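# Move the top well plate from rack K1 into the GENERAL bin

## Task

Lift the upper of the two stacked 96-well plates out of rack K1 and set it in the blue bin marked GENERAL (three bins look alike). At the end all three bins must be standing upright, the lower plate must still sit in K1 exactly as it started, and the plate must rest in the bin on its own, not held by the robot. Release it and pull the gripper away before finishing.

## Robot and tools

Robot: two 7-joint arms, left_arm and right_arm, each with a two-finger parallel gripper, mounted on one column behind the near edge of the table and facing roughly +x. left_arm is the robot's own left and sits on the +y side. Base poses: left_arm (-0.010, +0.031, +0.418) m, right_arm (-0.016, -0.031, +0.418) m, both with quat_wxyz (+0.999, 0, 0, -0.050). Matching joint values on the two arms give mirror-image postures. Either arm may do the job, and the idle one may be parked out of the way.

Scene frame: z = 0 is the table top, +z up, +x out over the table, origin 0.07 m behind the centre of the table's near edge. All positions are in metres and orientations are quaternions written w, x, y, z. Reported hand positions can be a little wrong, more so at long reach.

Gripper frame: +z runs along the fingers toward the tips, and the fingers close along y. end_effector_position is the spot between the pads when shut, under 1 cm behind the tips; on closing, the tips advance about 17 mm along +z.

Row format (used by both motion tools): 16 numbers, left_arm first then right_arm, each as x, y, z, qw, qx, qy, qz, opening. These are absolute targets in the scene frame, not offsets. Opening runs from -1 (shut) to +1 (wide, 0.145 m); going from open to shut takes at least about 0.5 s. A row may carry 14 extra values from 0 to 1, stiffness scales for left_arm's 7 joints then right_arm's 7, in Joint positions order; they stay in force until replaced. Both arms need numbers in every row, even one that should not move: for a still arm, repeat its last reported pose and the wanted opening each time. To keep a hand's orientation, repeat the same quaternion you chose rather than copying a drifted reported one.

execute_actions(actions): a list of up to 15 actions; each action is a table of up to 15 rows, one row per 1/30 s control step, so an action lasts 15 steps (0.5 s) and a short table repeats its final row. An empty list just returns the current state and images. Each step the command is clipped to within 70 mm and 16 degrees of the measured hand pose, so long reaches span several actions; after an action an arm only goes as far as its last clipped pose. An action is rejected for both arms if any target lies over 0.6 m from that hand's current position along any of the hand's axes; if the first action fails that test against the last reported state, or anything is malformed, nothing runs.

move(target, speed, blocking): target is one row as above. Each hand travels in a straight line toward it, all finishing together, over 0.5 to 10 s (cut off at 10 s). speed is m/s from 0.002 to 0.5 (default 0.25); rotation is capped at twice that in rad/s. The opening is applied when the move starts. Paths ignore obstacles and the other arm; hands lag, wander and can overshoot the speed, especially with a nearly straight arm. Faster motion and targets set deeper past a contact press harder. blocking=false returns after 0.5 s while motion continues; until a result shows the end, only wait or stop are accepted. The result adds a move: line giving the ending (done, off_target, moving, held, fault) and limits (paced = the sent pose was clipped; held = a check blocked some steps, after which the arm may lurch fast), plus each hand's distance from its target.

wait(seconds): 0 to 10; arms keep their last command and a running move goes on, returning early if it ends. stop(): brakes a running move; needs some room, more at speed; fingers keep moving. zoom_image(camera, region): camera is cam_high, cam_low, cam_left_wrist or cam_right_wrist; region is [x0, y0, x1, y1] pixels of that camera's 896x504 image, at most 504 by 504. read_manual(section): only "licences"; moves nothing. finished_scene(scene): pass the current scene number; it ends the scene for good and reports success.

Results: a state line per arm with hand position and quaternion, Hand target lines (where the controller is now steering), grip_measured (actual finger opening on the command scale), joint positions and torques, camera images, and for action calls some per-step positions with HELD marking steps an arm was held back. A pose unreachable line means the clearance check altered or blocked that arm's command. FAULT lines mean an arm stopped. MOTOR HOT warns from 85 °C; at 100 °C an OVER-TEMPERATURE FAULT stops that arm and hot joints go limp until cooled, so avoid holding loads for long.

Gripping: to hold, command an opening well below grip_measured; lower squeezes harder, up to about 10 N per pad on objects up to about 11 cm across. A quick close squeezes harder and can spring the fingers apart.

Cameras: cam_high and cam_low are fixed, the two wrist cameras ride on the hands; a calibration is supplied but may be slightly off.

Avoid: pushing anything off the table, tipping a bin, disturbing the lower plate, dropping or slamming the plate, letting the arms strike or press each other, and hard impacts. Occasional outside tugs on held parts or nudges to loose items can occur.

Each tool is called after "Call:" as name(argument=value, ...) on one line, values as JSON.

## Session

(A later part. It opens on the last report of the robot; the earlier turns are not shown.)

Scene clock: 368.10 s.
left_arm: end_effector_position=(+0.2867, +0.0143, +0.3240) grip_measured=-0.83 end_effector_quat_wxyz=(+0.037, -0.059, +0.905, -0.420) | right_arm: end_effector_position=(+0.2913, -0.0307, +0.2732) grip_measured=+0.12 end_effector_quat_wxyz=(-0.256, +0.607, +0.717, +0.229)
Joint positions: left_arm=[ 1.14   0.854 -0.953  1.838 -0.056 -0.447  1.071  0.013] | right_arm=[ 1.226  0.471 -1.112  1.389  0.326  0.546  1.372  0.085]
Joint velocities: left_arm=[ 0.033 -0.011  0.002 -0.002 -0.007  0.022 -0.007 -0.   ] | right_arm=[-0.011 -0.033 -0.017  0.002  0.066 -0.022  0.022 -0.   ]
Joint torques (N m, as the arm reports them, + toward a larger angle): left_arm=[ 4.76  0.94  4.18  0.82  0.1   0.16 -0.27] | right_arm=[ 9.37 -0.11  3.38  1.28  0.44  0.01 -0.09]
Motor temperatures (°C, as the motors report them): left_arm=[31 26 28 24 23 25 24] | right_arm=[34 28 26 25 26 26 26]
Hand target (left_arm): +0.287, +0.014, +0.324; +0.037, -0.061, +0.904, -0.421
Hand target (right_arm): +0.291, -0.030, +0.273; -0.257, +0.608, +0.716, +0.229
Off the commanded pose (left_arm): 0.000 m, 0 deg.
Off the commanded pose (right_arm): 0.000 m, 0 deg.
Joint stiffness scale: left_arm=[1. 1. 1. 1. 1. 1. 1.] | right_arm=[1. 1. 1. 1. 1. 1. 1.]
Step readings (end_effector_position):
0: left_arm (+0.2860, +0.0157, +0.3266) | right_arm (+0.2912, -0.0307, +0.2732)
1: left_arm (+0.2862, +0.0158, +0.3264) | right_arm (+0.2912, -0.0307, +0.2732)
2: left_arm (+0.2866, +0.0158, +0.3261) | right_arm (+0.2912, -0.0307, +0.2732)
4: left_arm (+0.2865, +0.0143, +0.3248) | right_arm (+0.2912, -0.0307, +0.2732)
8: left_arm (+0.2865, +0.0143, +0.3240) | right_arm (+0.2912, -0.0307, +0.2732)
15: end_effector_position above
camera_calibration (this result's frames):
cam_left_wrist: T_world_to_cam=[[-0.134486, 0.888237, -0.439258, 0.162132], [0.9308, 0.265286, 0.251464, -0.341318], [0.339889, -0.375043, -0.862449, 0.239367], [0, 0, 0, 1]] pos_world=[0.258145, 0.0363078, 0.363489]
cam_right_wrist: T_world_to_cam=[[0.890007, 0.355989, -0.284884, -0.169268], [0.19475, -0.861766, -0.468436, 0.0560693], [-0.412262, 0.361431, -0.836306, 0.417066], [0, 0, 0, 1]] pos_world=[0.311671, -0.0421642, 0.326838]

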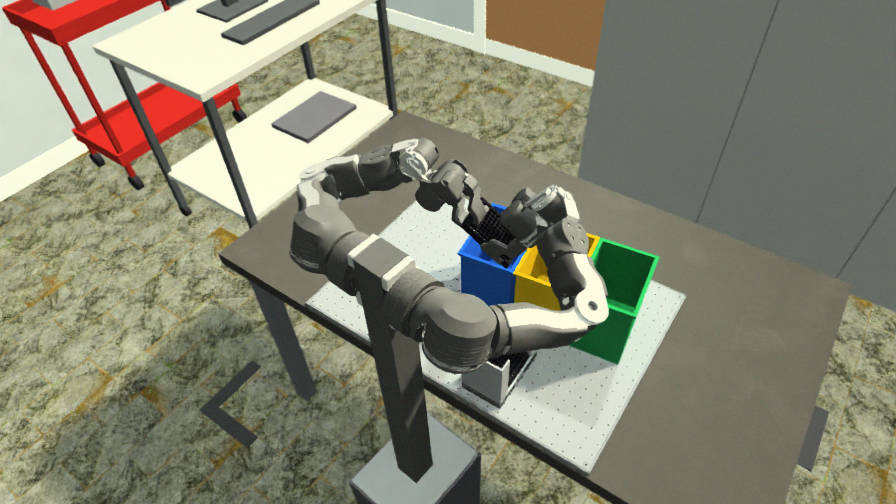

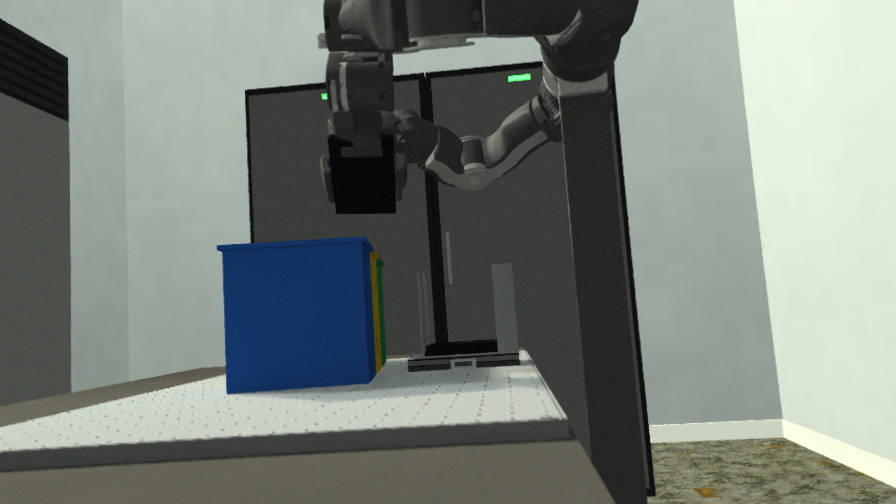

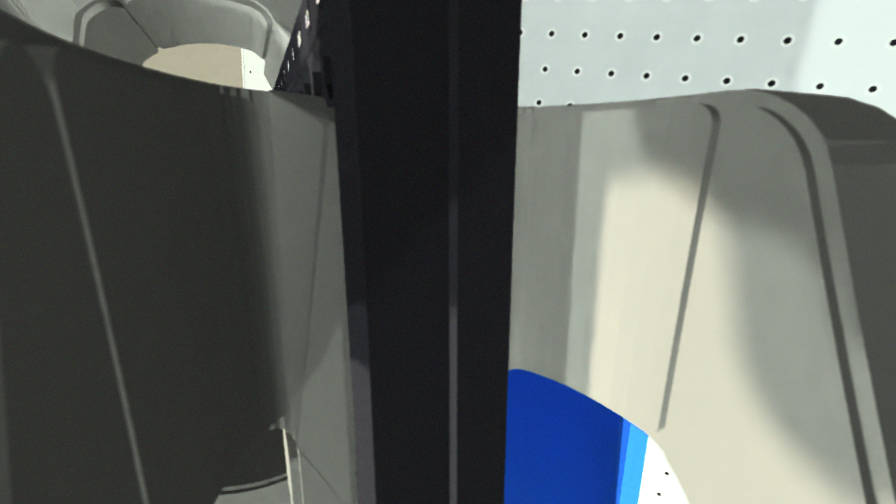

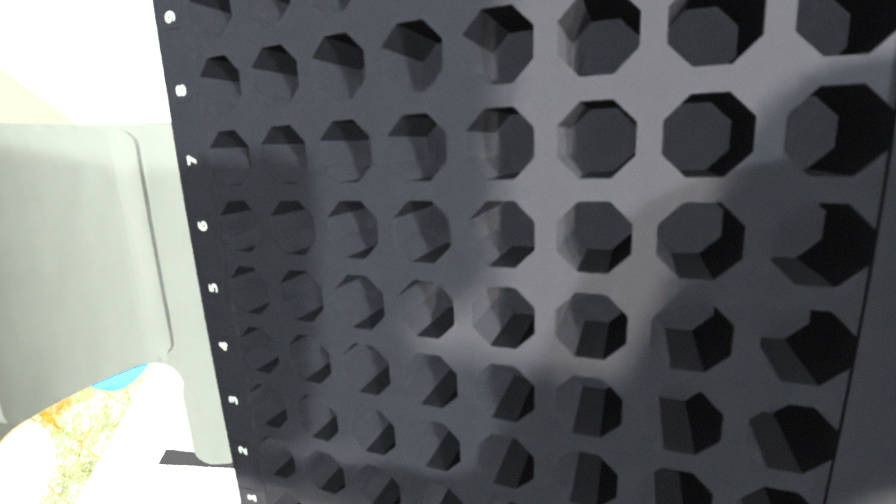

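Call:
execute_actions(actions=[])

Scene clock: 381.20 s.
left_arm: end_effector_position=(+0.2867, +0.0143, +0.3240) grip_measured=-0.83 end_effector_quat_wxyz=(+0.037, -0.059, +0.905, -0.420) | right_arm: end_effector_position=(+0.2913, -0.0307, +0.2732) grip_measured=+0.12 end_effector_quat_wxyz=(-0.256, +0.607, +0.717, +0.229)
Joint positions: left_arm=[ 1.14   0.854 -0.953  1.838 -0.056 -0.447  1.071  0.013] | right_arm=[ 1.226  0.471 -1.112  1.389  0.326  0.546  1.372  0.085]
Joint velocities: left_arm=[ 0.011 -0.033  0.002  0.017 -0.022 -0.022  0.037 -0.   ] | right_arm=[-0.033 -0.033 -0.012  0.007  0.022  0.037 -0.051 -0.   ]
Joint torques (N m, as the arm reports them, + toward a larger angle): left_arm=[ 4.77  0.91  4.17  0.82  0.1   0.15 -0.27] | right_arm=[ 9.4  -0.14  3.37  1.25  0.44  0.01 -0.09]
Motor temperatures (°C, as the motors report them): left_arm=[31 26 28 24 23 25 24] | right_arm=[35 28 26 25 26 26 26]
Hand target (left_arm): +0.287, +0.014, +0.324; +0.037, -0.061, +0.904, -0.421
Hand target (right_arm): +0.291, -0.030, +0.273; -0.257, +0.608, +0.716, +0.229
Off the commanded pose (left_arm): 0.000 m, 0 deg.
Off the commanded pose (right_arm): 0.000 m, 0 deg.
Joint stiffness scale: left_arm=[1. 1. 1. 1. 1. 1. 1.] | right_arm=[1. 1. 1. 1. 1. 1. 1.]
camera_calibration (this result's frames):
cam_left_wrist: T_world_to_cam=[[-0.134486, 0.888237, -0.439258, 0.162132], [0.9308, 0.265286, 0.251464, -0.341318], [0.339889, -0.375043, -0.862449, 0.239367], [0, 0, 0, 1]] pos_world=[0.258145, 0.0363078, 0.363489]
cam_right_wrist: T_world_to_cam=[[0.890007, 0.355989, -0.284884, -0.169268], [0.19475, -0.861766, -0.468436, 0.0560693], [-0.412262, 0.361431, -0.836306, 0.417066], [0, 0, 0, 1]] pos_world=[0.311671, -0.0421642, 0.326838]

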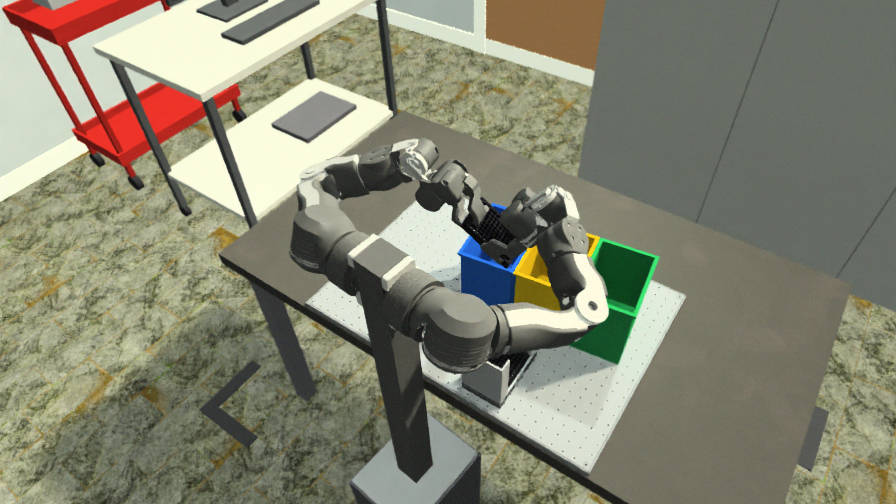

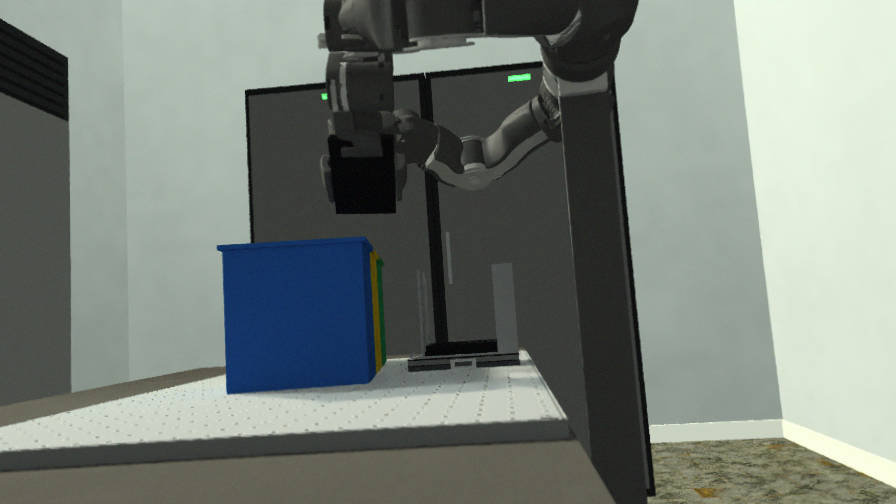

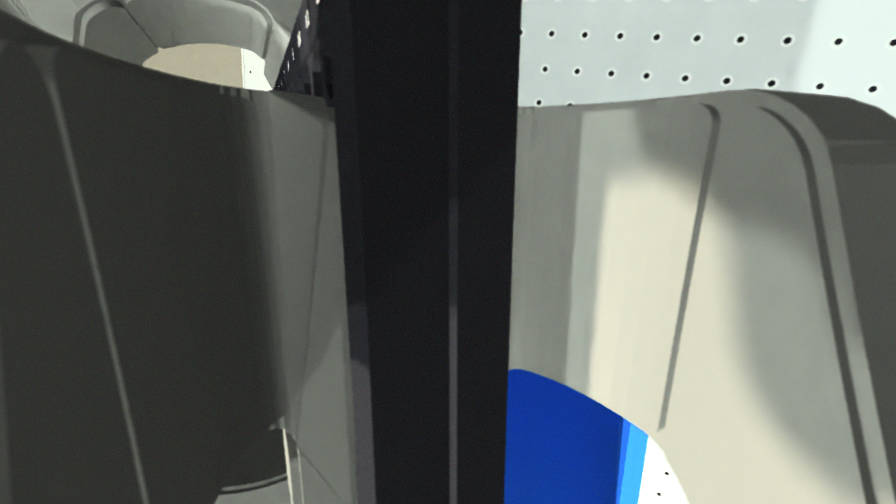

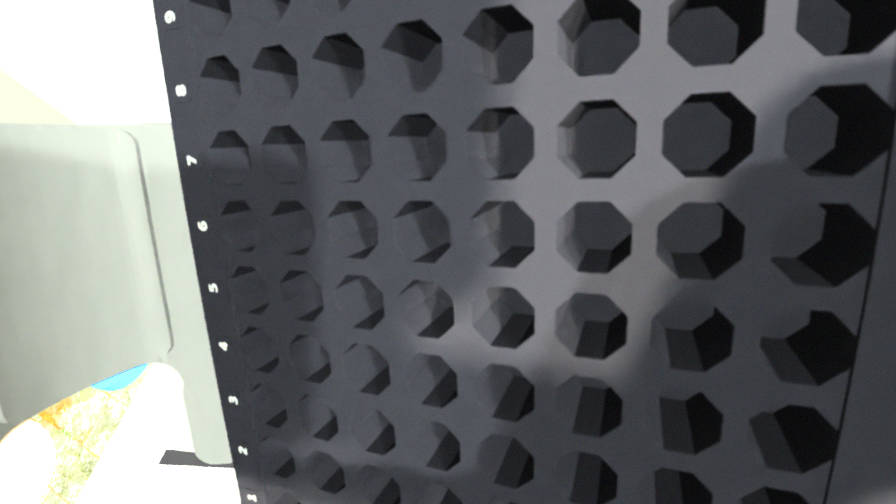

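Call:
execute_actions(actions=[[[0.287,0.014,0.3238,-0.0366,0.0605,-0.9044,0.4211,-1.0,0.2915,-0.0305,0.273,-0.257,0.608,0.716,0.229,-0.4],[0.287,0.014,0.3238,-0.0366,0.0605,-0.9044,0.4211,-1.0,0.2915,-0.0305,0.273,-0.257,0.608,0.716,0.229,-0.3],[0.287,0.014,0.3238,-0.0366,0.0605,-0.9044,0.4211,-1.0,0.2915,-0.0305,0.273,-0.257,0.608,0.716,0.229,-0.2],[0.287,0.014,0.3238,-0.0366,0.0605,-0.9044,0.4211,-1.0,0.2915,-0.0305,0.273,-0.257,0.608,0.716,0.229,-0.1],[0.287,0.014,0.3238,-0.0366,0.0605,-0.9044,0.4211,-1.0,0.2915,-0.0305,0.273,-0.257,0.608,0.716,0.229,-0.05],[0.287,0.014,0.3238,-0.0366,0.0605,-0.9044,0.4211,-1.0,0.2915,-0.0305,0.273,-0.257,0.608,0.716,0.229,0.0],[0.287,0.014,0.3238,-0.0366,0.0605,-0.9044,0.4211,-1.0,0.2915,-0.0305,0.273,-0.257,0.608,0.716,0.229,0.04],[0.287,0.014,0.3238,-0.0366,0.0605,-0.9044,0.4211,-1.0,0.2915,-0.0305,0.273,-0.257,0.608,0.716,0.229,0.08],[0.287,0.014,0.3238,-0.0366,0.0605,-0.9044,0.4211,-1.0,0.2915,-0.0305,0.273,-0.257,0.608,0.716,0.229,0.11],[0.287,0.014,0.3238,-0.0366,0.0605,-0.9044,0.4211,-1.0,0.2915,-0.0305,0.273,-0.257,0.608,0.716,0.229,0.14],[0.287,0.014,0.3238,-0.0366,0.0605,-0.9044,0.4211,-1.0,0.2915,-0.0305,0.273,-0.257,0.608,0.716,0.229,0.17],[0.287,0.014,0.3238,-0.0366,0.0605,-0.9044,0.4211,-1.0,0.2915,-0.0305,0.273,-0.257,0.608,0.716,0.229,0.2],[0.287,0.014,0.3238,-0.0366,0.0605,-0.9044,0.4211,-1.0,0.2915,-0.0305,0.273,-0.257,0.608,0.716,0.229,0.23],[0.287,0.014,0.3238,-0.0366,0.0605,-0.9044,0.4211,-1.0,0.2915,-0.0305,0.273,-0.257,0.608,0.716,0.229,0.26],[0.287,0.014,0.3238,-0.0366,0.0605,-0.9044,0.4211,-1.0,0.2915,-0.0305,0.273,-0.257,0.608,0.716,0.229,0.3]]])

Scene clock: 390.30 s.
left_arm: end_effector_position=(+0.2869, +0.0144, +0.3239) grip_measured=-0.83 end_effector_quat_wxyz=(+0.037, -0.060, +0.905, -0.419) | right_arm: end_effector_position=(+0.2913, -0.0307, +0.2733) grip_measured=+0.30 end_effector_quat_wxyz=(-0.256, +0.607, +0.717, +0.229)
Joint positions: left_arm=[ 1.14   0.854 -0.953  1.838 -0.057 -0.447  1.071  0.013] | right_arm=[ 1.226  0.471 -1.112  1.389  0.326  0.546  1.372  0.098]
Joint velocities: left_arm=[ 0.121  0.033 -0.002 -0.012 -0.022 -0.007 -0.081 -0.   ] | right_arm=[-0.011 -0.077  0.007 -0.022  0.081  0.022 -0.051  0.003]
Joint torques (N m, as the arm reports them, + toward a larger angle): left_arm=[ 4.81  0.89  4.2   0.82  0.14  0.16 -0.27] | right_arm=[ 9.28 -0.09  3.37  1.25  0.43  0.03 -0.09]
Motor temperatures (°C, as the motors report them): left_arm=[31 26 28 24 23 25 24] | right_arm=[35 27 26 25 26 25 26]
Hand target (left_arm): +0.287, +0.014, +0.324; +0.037, -0.061, +0.904, -0.421
Hand target (right_arm): +0.291, -0.030, +0.273; -0.257, +0.608, +0.716, +0.229
Off the commanded pose (left_arm): 0.000 m, 0 deg.
Off the commanded pose (right_arm): 0.000 m, 0 deg.
Joint stiffness scale: left_arm=[1. 1. 1. 1. 1. 1. 1.] | right_arm=[1. 1. 1. 1. 1. 1. 1.]
Step readings (end_effector_position):
0: left_arm (+0.2867, +0.0143, +0.3240) | right_arm (+0.2913, -0.0307, +0.2732)
1: left_arm (+0.2868, +0.0143, +0.3240) | right_arm (+0.2913, -0.0307, +0.2732)
2: left_arm (+0.2868, +0.0143, +0.3240) | right_arm (+0.2913, -0.0307, +0.2732)
4: left_arm (+0.2868, +0.0143, +0.3240) | right_arm (+0.2913, -0.0307, +0.2732)
8: left_arm (+0.2868, +0.0143, +0.3240) | right_arm (+0.2913, -0.0307, +0.2732)
15: end_effector_position above
camera_calibration (this result's frames):
cam_left_wrist: T_world_to_cam=[[-0.134828, 0.888325, -0.438976, 0.16209], [0.930524, 0.265757, 0.251989, -0.341534], [0.340509, -0.374503, -0.862439, 0.239123], [0, 0, 0, 1]] pos_world=[0.258237, 0.0363284, 0.363446]
cam_right_wrist: T_world_to_cam=[[0.889909, 0.356144, -0.284998, -0.169172], [0.194709, -0.861616, -0.468728, 0.0562179], [-0.412494, 0.361633, -0.836104, 0.417084], [0, 0, 0, 1]] pos_world=[0.311646, -0.0421433, 0.326863]

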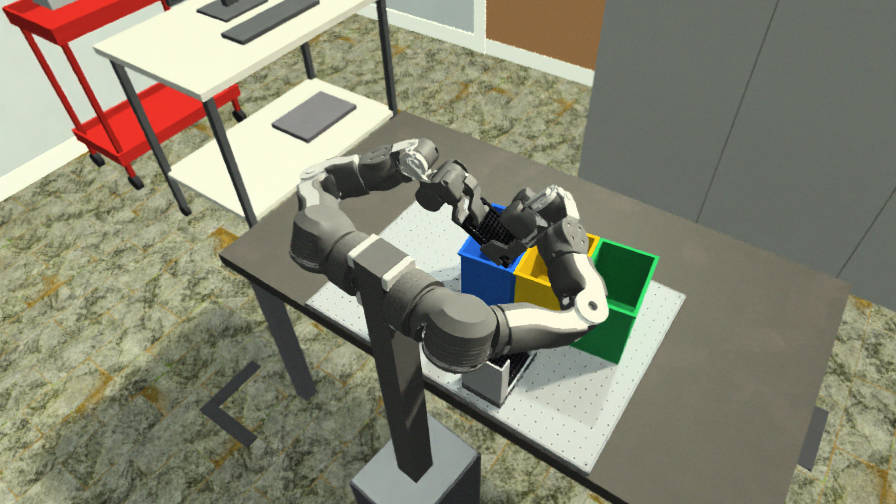

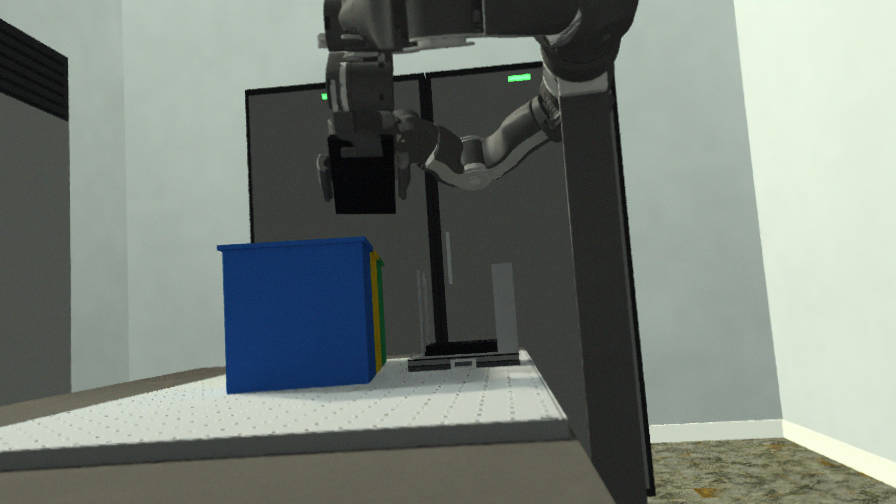

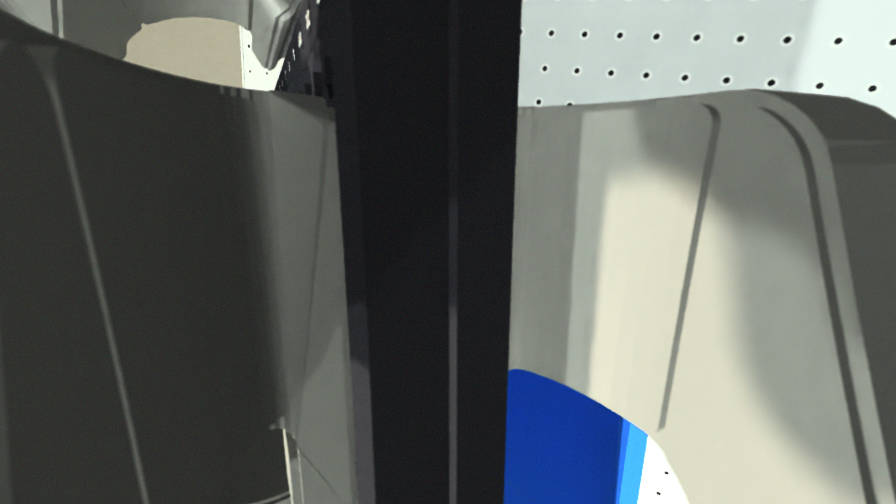

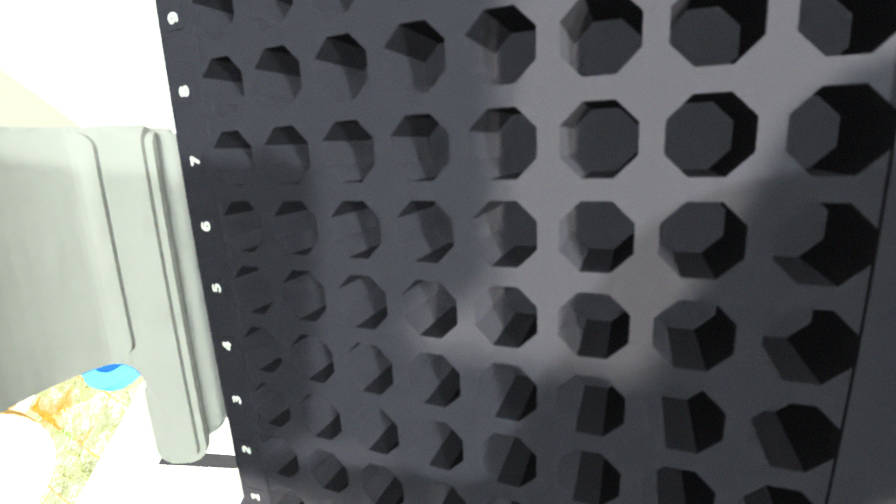

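Call:
move(target=[0.352,0.043,0.314,-0.0392,0.1245,-0.9455,0.2981,-1.0,0.31,-0.27,0.30,-0.1762,0.7951,0.5,0.2957,0.8], speed=0.28)

Scene clock: 453.13 s.
left_arm: end_effector_position=(+0.3507, +0.0414, +0.3132) grip_measured=-0.83 end_effector_quat_wxyz=(+0.038, -0.125, +0.944, -0.301) | right_arm: end_effector_position=(+0.3113, -0.2713, +0.2997) grip_measured=+0.80 end_effector_quat_wxyz=(-0.171, +0.795, +0.498, +0.301)
Joint positions: left_arm=[ 1.328  0.695 -1.058  1.463 -0.047 -0.495  1.328  0.013] | right_arm=[ 1.229  1.079 -0.993  1.211  0.441  0.43   1.425  0.132]
Joint velocities: left_arm=[-0.077 -0.099 -0.027 -0.012  0.051  0.022 -0.007  0.   ] | right_arm=[-0.077  0.055  0.007  0.017 -0.066  0.007  0.007  0.   ]
Joint torques (N m, as the arm reports them, + toward a larger angle): left_arm=[7.05 0.21 3.79 0.89 0.09 0.01 0.03] | right_arm=[ 8.16  2.17  3.09  1.06  0.44 -0.12  0.13]
Motor temperatures (°C, as the motors report them): left_arm=[32 26 28 24 23 25 24] | right_arm=[37 27 27 25 26 25 26]
Hand target (left_arm): +0.351, +0.042, +0.313; +0.039, -0.123, +0.946, -0.299
Hand target (right_arm): +0.311, -0.271, +0.300; -0.173, +0.794, +0.500, +0.300
Off the commanded pose (left_arm): 0.002 m, 0 deg.
Off the commanded pose (right_arm): 0.002 m, 1 deg.
Joint stiffness scale: left_arm=[1. 1. 1. 1. 1. 1. 1.] | right_arm=[1. 1. 1. 1. 1. 1. 1.]
move: done
camera_calibration (this result's frames):
cam_left_wrist: T_world_to_cam=[[-0.272075, 0.941038, -0.201052, 0.113426], [0.911895, 0.318859, 0.258413, -0.403053], [0.307284, -0.113031, -0.944881, 0.244867], [0, 0, 0, 1]] pos_world=[0.323158, 0.0494565, 0.358329]
cam_right_wrist: T_world_to_cam=[[0.933955, -0.228678, -0.274655, -0.269229], [-0.338265, -0.813649, -0.472813, 0.0375219], [-0.115351, 0.534492, -0.837265, 0.489251], [0, 0, 0, 1]] pos_world=[0.320576, -0.292538, 0.353428]

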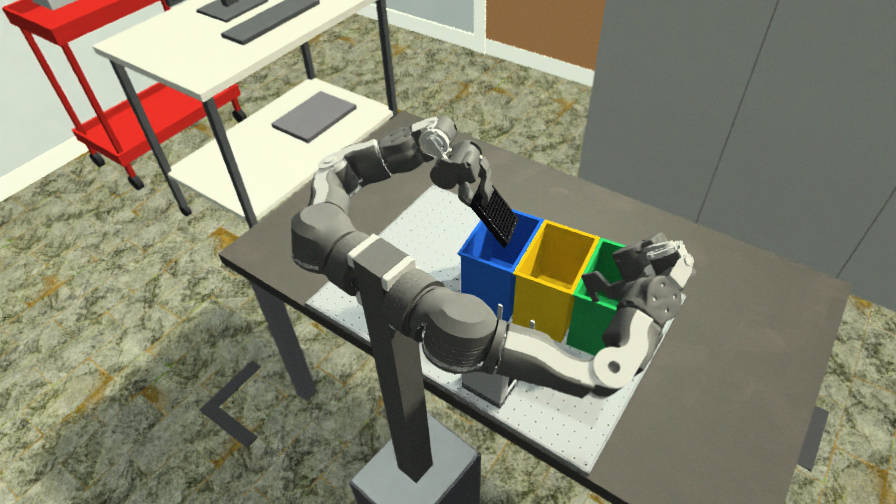

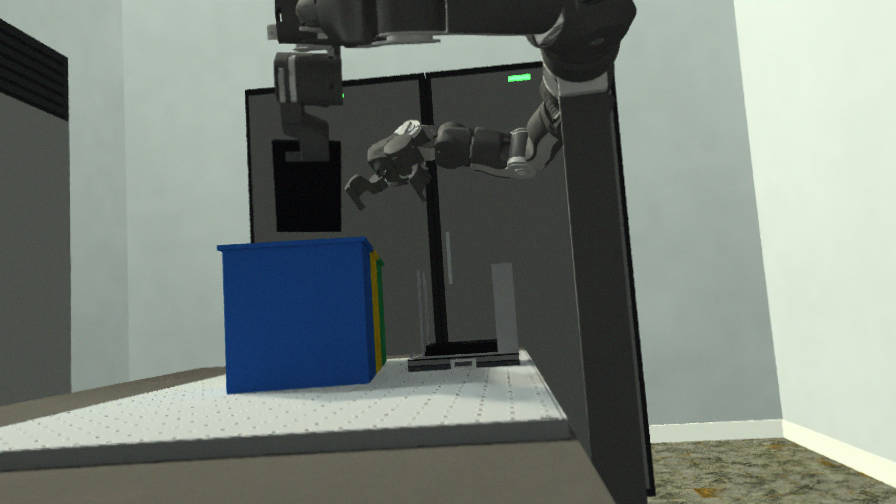

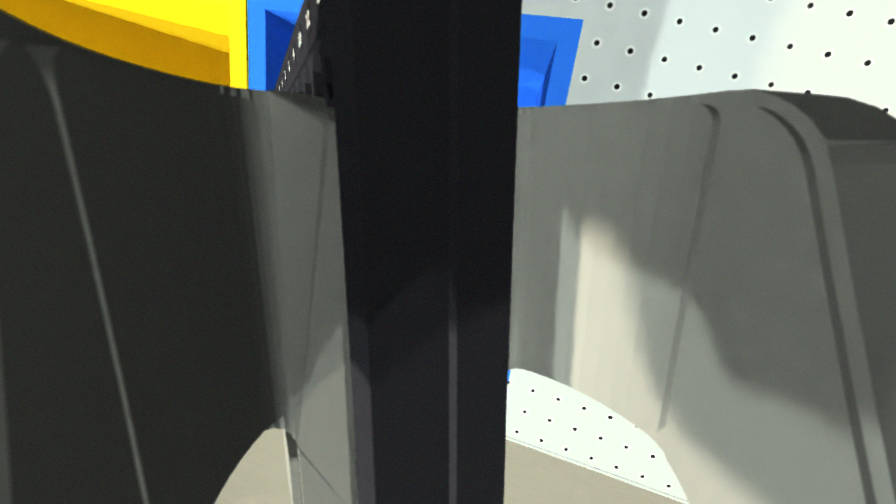

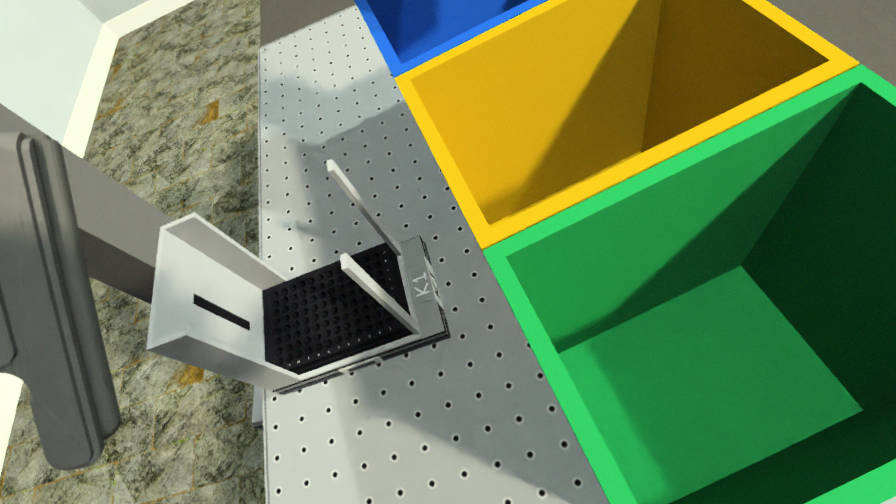

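Call:
zoom_image(camera="cam_left_wrist", region=[200,0,620,120])

Call:
zoom_image(camera="cam_high", region=[420,130,600,290])

Region (200, 0, 620, 120) of cam_left_wrist's 896x504 image, scaled by 1.200, with more detail than that image has; it fills the top 144 rows of this view, and the rest is white.

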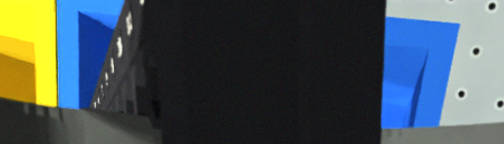

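Region (420, 130, 600, 290) of cam_high's 896x504 image, scaled by 2.800, with more detail than that image has.

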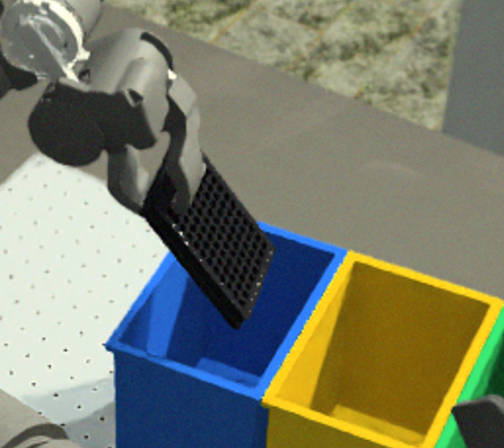

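Call:
move(target=[0.358,-0.005,0.187,-0.0071,0.0738,-0.9927,0.0955,-1.0,0.20,-0.32,0.26,-0.246,0.751,0.458,0.405,0.8], speed=0.17)

Scene clock: 474.63 s.
left_arm: end_effector_position=(+0.3559, -0.0066, +0.1852) grip_measured=-0.83 end_effector_quat_wxyz=(+0.007, -0.077, +0.993, -0.093) | right_arm: end_effector_position=(+0.2001, -0.3218, +0.2637) grip_measured=+0.80 end_effector_quat_wxyz=(-0.241, +0.753, +0.456, +0.408)
Joint positions: left_arm=[ 1.272  0.257 -1.375  1.048 -0.335 -0.546  1.332  0.013] | right_arm=[ 0.59   1.615 -0.942  1.37   1.088 -0.215  1.266  0.132]
Joint velocities: left_arm=[ 0.033 -0.099 -0.012 -0.012 -0.037 -0.022 -0.022 -0.   ] | right_arm=[ 0.011 -0.011 -0.002 -0.007  0.037  0.037 -0.081  0.   ]
Joint torques (N m, as the arm reports them, + toward a larger angle): left_arm=[ 7.46 -0.14  3.63  1.2  -0.03 -0.01  0.05] | right_arm=[ 3.46  7.54  2.82 -0.27  0.54 -0.22 -0.17]
Motor temperatures (°C, as the motors report them): left_arm=[34 26 28 24 23 25 24] | right_arm=[36 27 26 25 26 25 26]
Hand target (left_arm): +0.356, -0.007, +0.185; +0.007, -0.076, +0.993, -0.094
Hand target (right_arm): +0.200, -0.321, +0.263; -0.241, +0.753, +0.456, +0.409
Off the commanded pose (left_arm): 0.003 m, 0 deg.
Off the commanded pose (right_arm): 0.004 m, 1 deg.
Joint stiffness scale: left_arm=[1. 1. 1. 1. 1. 1. 1.] | right_arm=[1. 1. 1. 1. 1. 1. 1.]
move: off_target (right_arm)
camera_calibration (this result's frames):
cam_left_wrist: T_world_to_cam=[[-0.167777, 0.959657, 0.225631, 0.0182424], [0.957822, 0.10452, 0.267681, -0.378961], [0.233299, 0.261025, -0.936717, 0.144236], [0, 0, 0, 1]] pos_world=[0.332387, -0.0155467, 0.232433]
cam_right_wrist: T_world_to_cam=[[0.958277, -0.183264, -0.219361, -0.191609], [-0.285411, -0.655533, -0.699155, 0.0417819], [-0.0156684, 0.732592, -0.680487, 0.475633], [0, 0, 0, 1]] pos_world=[0.202992, -0.356171, 0.310843]

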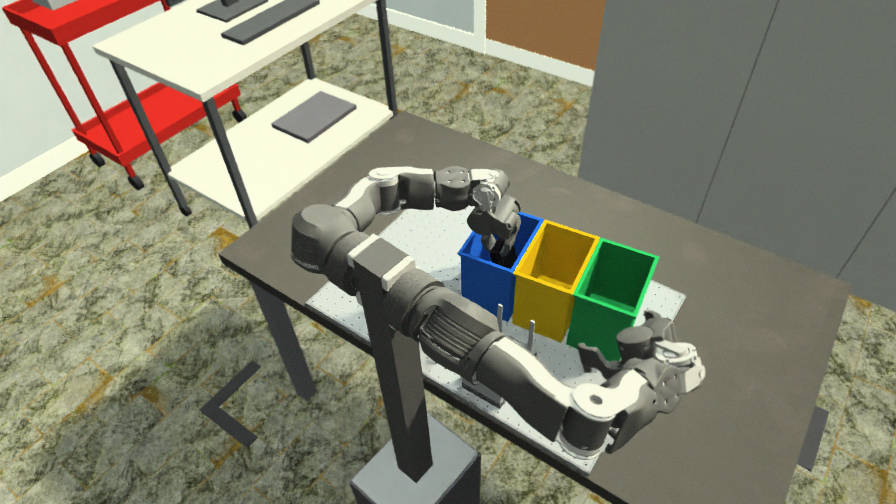

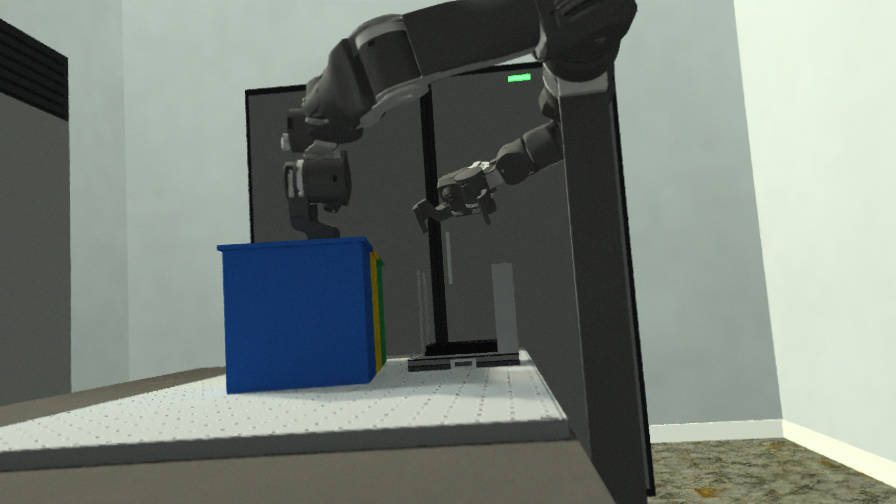

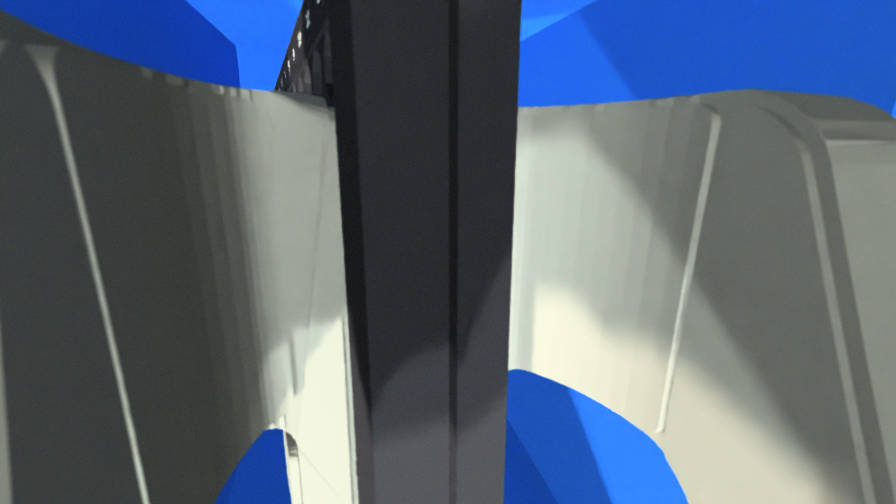

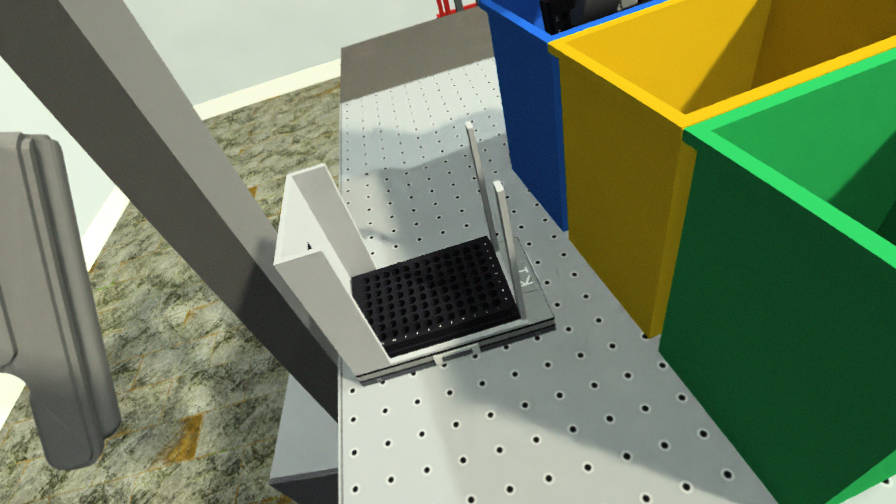

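Call:
zoom_image(camera="cam_high", region=[440,160,580,290])

Call:
zoom_image(camera="cam_left_wrist", region=[100,0,400,120])

Call:
zoom_image(camera="cam_left_wrist", region=[500,0,896,140])

Region (440, 160, 580, 290) of cam_high's 896x504 image, scaled by 3.600, with more detail than that image has; it fills the top 468 rows of this view, and the rest is white.

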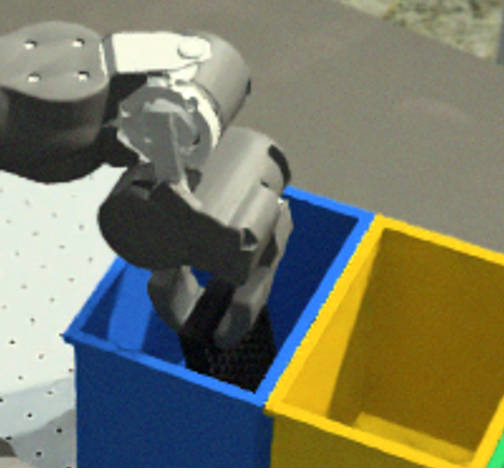

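Region (100, 0, 400, 120) of cam_left_wrist's 896x504 image, scaled by 1.680, with more detail than that image has; it fills the top 202 rows of this view, and the rest is white.

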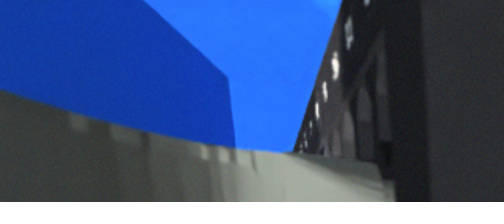

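Region (500, 0, 896, 140) of cam_left_wrist's 896x504 image, scaled by 1.273, with more detail than that image has; it fills the top 178 rows of this view, and the rest is white.

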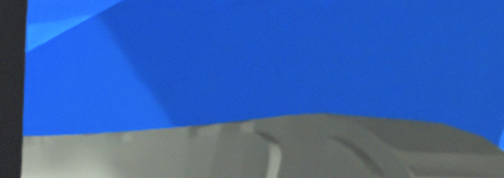

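Call:
execute_actions(actions=[[[0.356,-0.0067,0.1845,-0.007,0.0755,-0.9927,0.0935,-1.0,0.20,-0.3215,0.2635,-0.241,0.753,0.456,0.409,0.8],[0.356,-0.0068,0.1832,-0.0069,0.0754,-0.9928,0.0925,-1.0,0.20,-0.3215,0.2635,-0.241,0.753,0.456,0.409,0.8],[0.3561,-0.0069,0.1813,-0.0068,0.0753,-0.9929,0.0911,-1.0,0.20,-0.3215,0.2635,-0.241,0.753,0.456,0.409,0.8],[0.3561,-0.007,0.1789,-0.0067,0.0752,-0.9931,0.0893,-1.0,0.20,-0.3215,0.2635,-0.241,0.753,0.456,0.409,0.8],[0.3562,-0.0072,0.1761,-0.0065,0.0751,-0.9933,0.0872,-1.0,0.20,-0.3215,0.2635,-0.241,0.753,0.456,0.409,0.8],[0.3563,-0.0073,0.173,-0.0063,0.0749,-0.9935,0.0849,-1.0,0.20,-0.3215,0.2635,-0.241,0.753,0.456,0.409,0.8],[0.3564,-0.0075,0.1697,-0.0061,0.0748,-0.9937,0.0824,-1.0,0.20,-0.3215,0.2635,-0.241,0.753,0.456,0.409,0.8],[0.3565,-0.0077,0.1664,-0.006,0.0746,-0.9939,0.08,-1.0,0.20,-0.3215,0.2635,-0.241,0.753,0.456,0.409,0.8],[0.3566,-0.0078,0.1632,-0.0058,0.0745,-0.9941,0.0776,-1.0,0.20,-0.3215,0.2635,-0.241,0.753,0.456,0.409,0.8],[0.3567,-0.008,0.1602,-0.0056,0.0743,-0.9943,0.0753,-1.0,0.20,-0.3215,0.2635,-0.241,0.753,0.456,0.409,0.8],[0.3568,-0.0081,0.1575,-0.0055,0.0742,-0.9945,0.0733,-1.0,0.20,-0.3215,0.2635,-0.241,0.753,0.456,0.409,0.8],[0.3569,-0.0082,0.1553,-0.0054,0.0741,-0.9947,0.0717,-1.0,0.20,-0.3215,0.2635,-0.241,0.753,0.456,0.409,0.8],[0.357,-0.0083,0.1537,-0.0053,0.074,-0.9948,0.0705,-1.0,0.20,-0.3215,0.2635,-0.241,0.753,0.456,0.409,0.8],[0.357,-0.0084,0.1528,-0.0052,0.0739,-0.9949,0.0698,-1.0,0.20,-0.3215,0.2635,-0.241,0.753,0.456,0.409,0.8],[0.357,-0.0084,0.1525,-0.0052,0.0739,-0.9949,0.0696,-1.0,0.20,-0.3215,0.2635,-0.241,0.753,0.456,0.409,0.8]]])

Scene clock: 494.53 s.
left_arm: end_effector_position=(+0.3567, -0.0083, +0.1535) grip_measured=-0.83 end_effector_quat_wxyz=(+0.005, -0.077, +0.995, -0.069) | right_arm: end_effector_position=(+0.2001, -0.3217, +0.2637) grip_measured=+0.80 end_effector_quat_wxyz=(-0.241, +0.753, +0.456, +0.409)
Joint positions: left_arm=[ 1.218  0.185 -1.403  0.929 -0.421 -0.574  1.28   0.013] | right_arm=[ 0.59   1.615 -0.942  1.37   1.089 -0.215  1.266  0.132]
Joint velocities: left_arm=[ 0.011 -0.011 -0.007 -0.017 -0.051  0.022 -0.095  0.   ] | right_arm=[-0.011 -0.099 -0.022 -0.002  0.007 -0.037 -0.066  0.   ]
Joint torques (N m, as the arm reports them, + toward a larger angle): left_arm=[ 7.55 -0.23  2.8   1.13 -0.05 -0.02 -0.03] | right_arm=[ 3.7   8.08  3.07 -0.12  0.55 -0.14 -0.08]
Motor temperatures (°C, as the motors report them): left_arm=[36 26 28 24 23 25 23] | right_arm=[34 29 26 25 26 26 26]
Hand target (left_arm): +0.357, -0.009, +0.152; +0.006, -0.074, +0.995, -0.069
Hand target (right_arm): +0.200, -0.322, +0.263; -0.241, +0.753, +0.456, +0.409
Off the commanded pose (left_arm): 0.001 m, 0 deg.
Off the commanded pose (right_arm): 0.000 m, 0 deg.
Joint stiffness scale: left_arm=[1. 1. 1. 1. 1. 1. 1.] | right_arm=[1. 1. 1. 1. 1. 1. 1.]
Step readings (end_effector_position):
0: left_arm (+0.3559, -0.0066, +0.1852) | right_arm (+0.2001, -0.3218, +0.2637)
1: left_arm (+0.3560, -0.0065, +0.1852) | right_arm (+0.2001, -0.3217, +0.2637)
2: left_arm (+0.3565, -0.0063, +0.1849) | right_arm (+0.2001, -0.3217, +0.2637)
4: left_arm (+0.3575, -0.0065, +0.1827) | right_arm (+0.2001, -0.3217, +0.2637)
8: left_arm (+0.3552, -0.0077, +0.1677) | right_arm (+0.2001, -0.3217, +0.2637)
15: end_effector_position above
camera_calibration (this result's frames):
cam_left_wrist: T_world_to_cam=[[-0.165171, 0.947657, 0.273249, 0.0188221], [0.960108, 0.0911135, 0.264368, -0.371494], [0.225633, 0.306014, -0.924903, 0.116068], [0, 0, 0, 1]] pos_world=[0.333594, -0.0195073, 0.20042]
cam_right_wrist: T_world_to_cam=[[0.958286, -0.183357, -0.219247, -0.191691], [-0.285402, -0.654988, -0.699669, 0.0422033], [-0.0153153, 0.733056, -0.679996, 0.475616], [0, 0, 0, 1]] pos_world=[0.203024, -0.356158, 0.310917]

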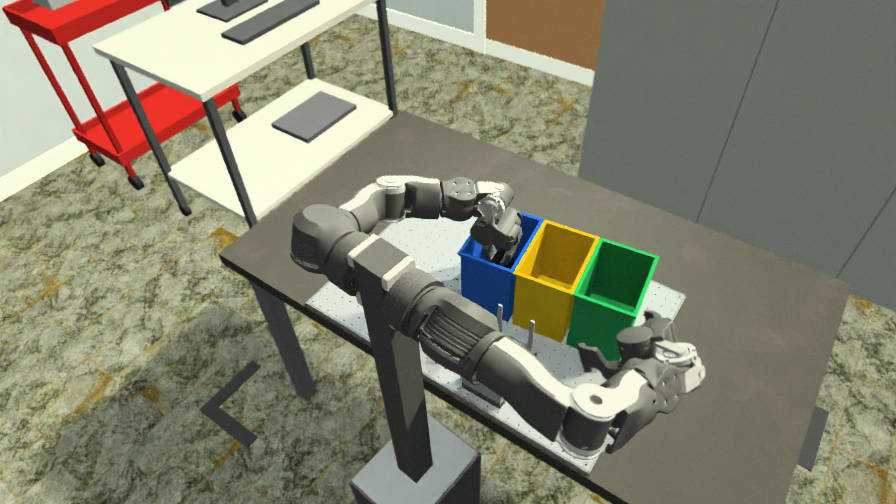

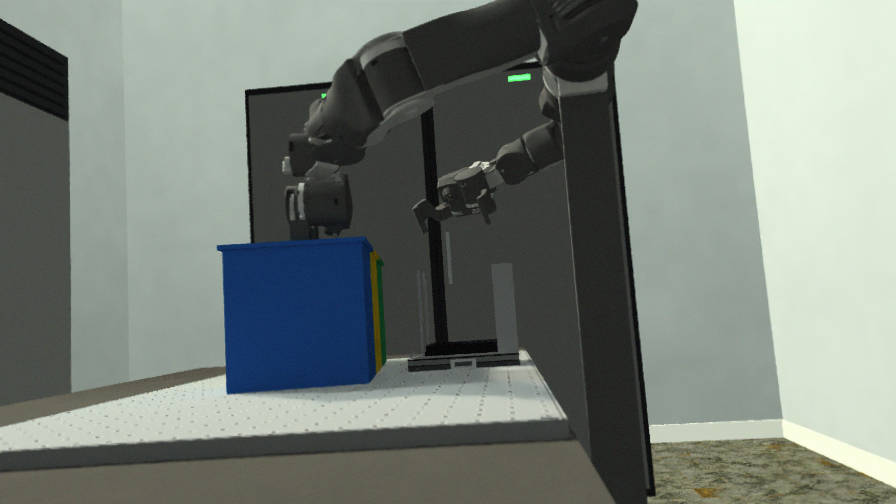

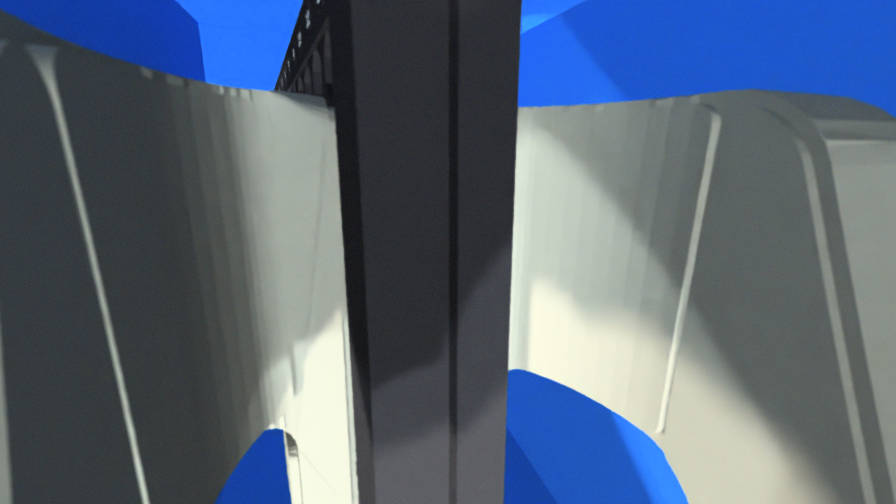

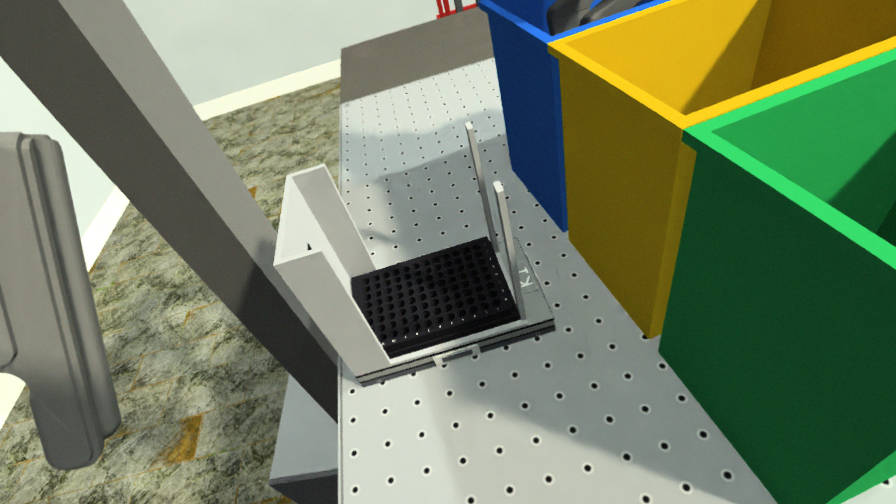

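Call:
zoom_image(camera="cam_high", region=[440,170,570,290])

Call:
zoom_image(camera="cam_low", region=[210,130,400,270])

Region (440, 170, 570, 290) of cam_high's 896x504 image, scaled by 3.877, with more detail than that image has; it fills the top 465 rows of this view, and the rest is white.

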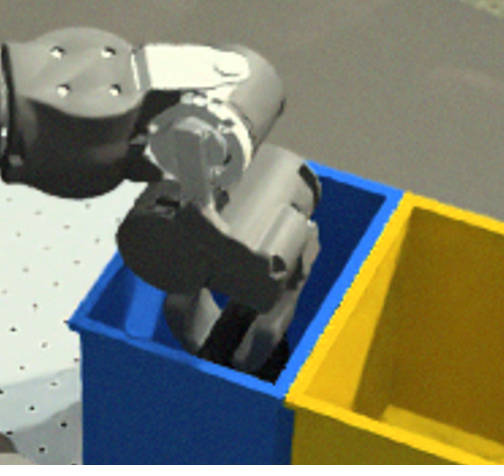

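Region (210, 130, 400, 270) of cam_low's 896x504 image, scaled by 2.653, with more detail than that image has; it fills the top 371 rows of this view, and the rest is white.

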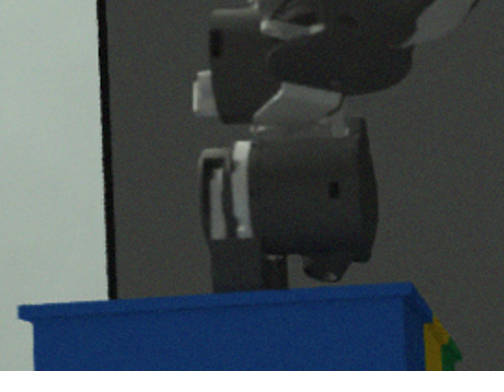

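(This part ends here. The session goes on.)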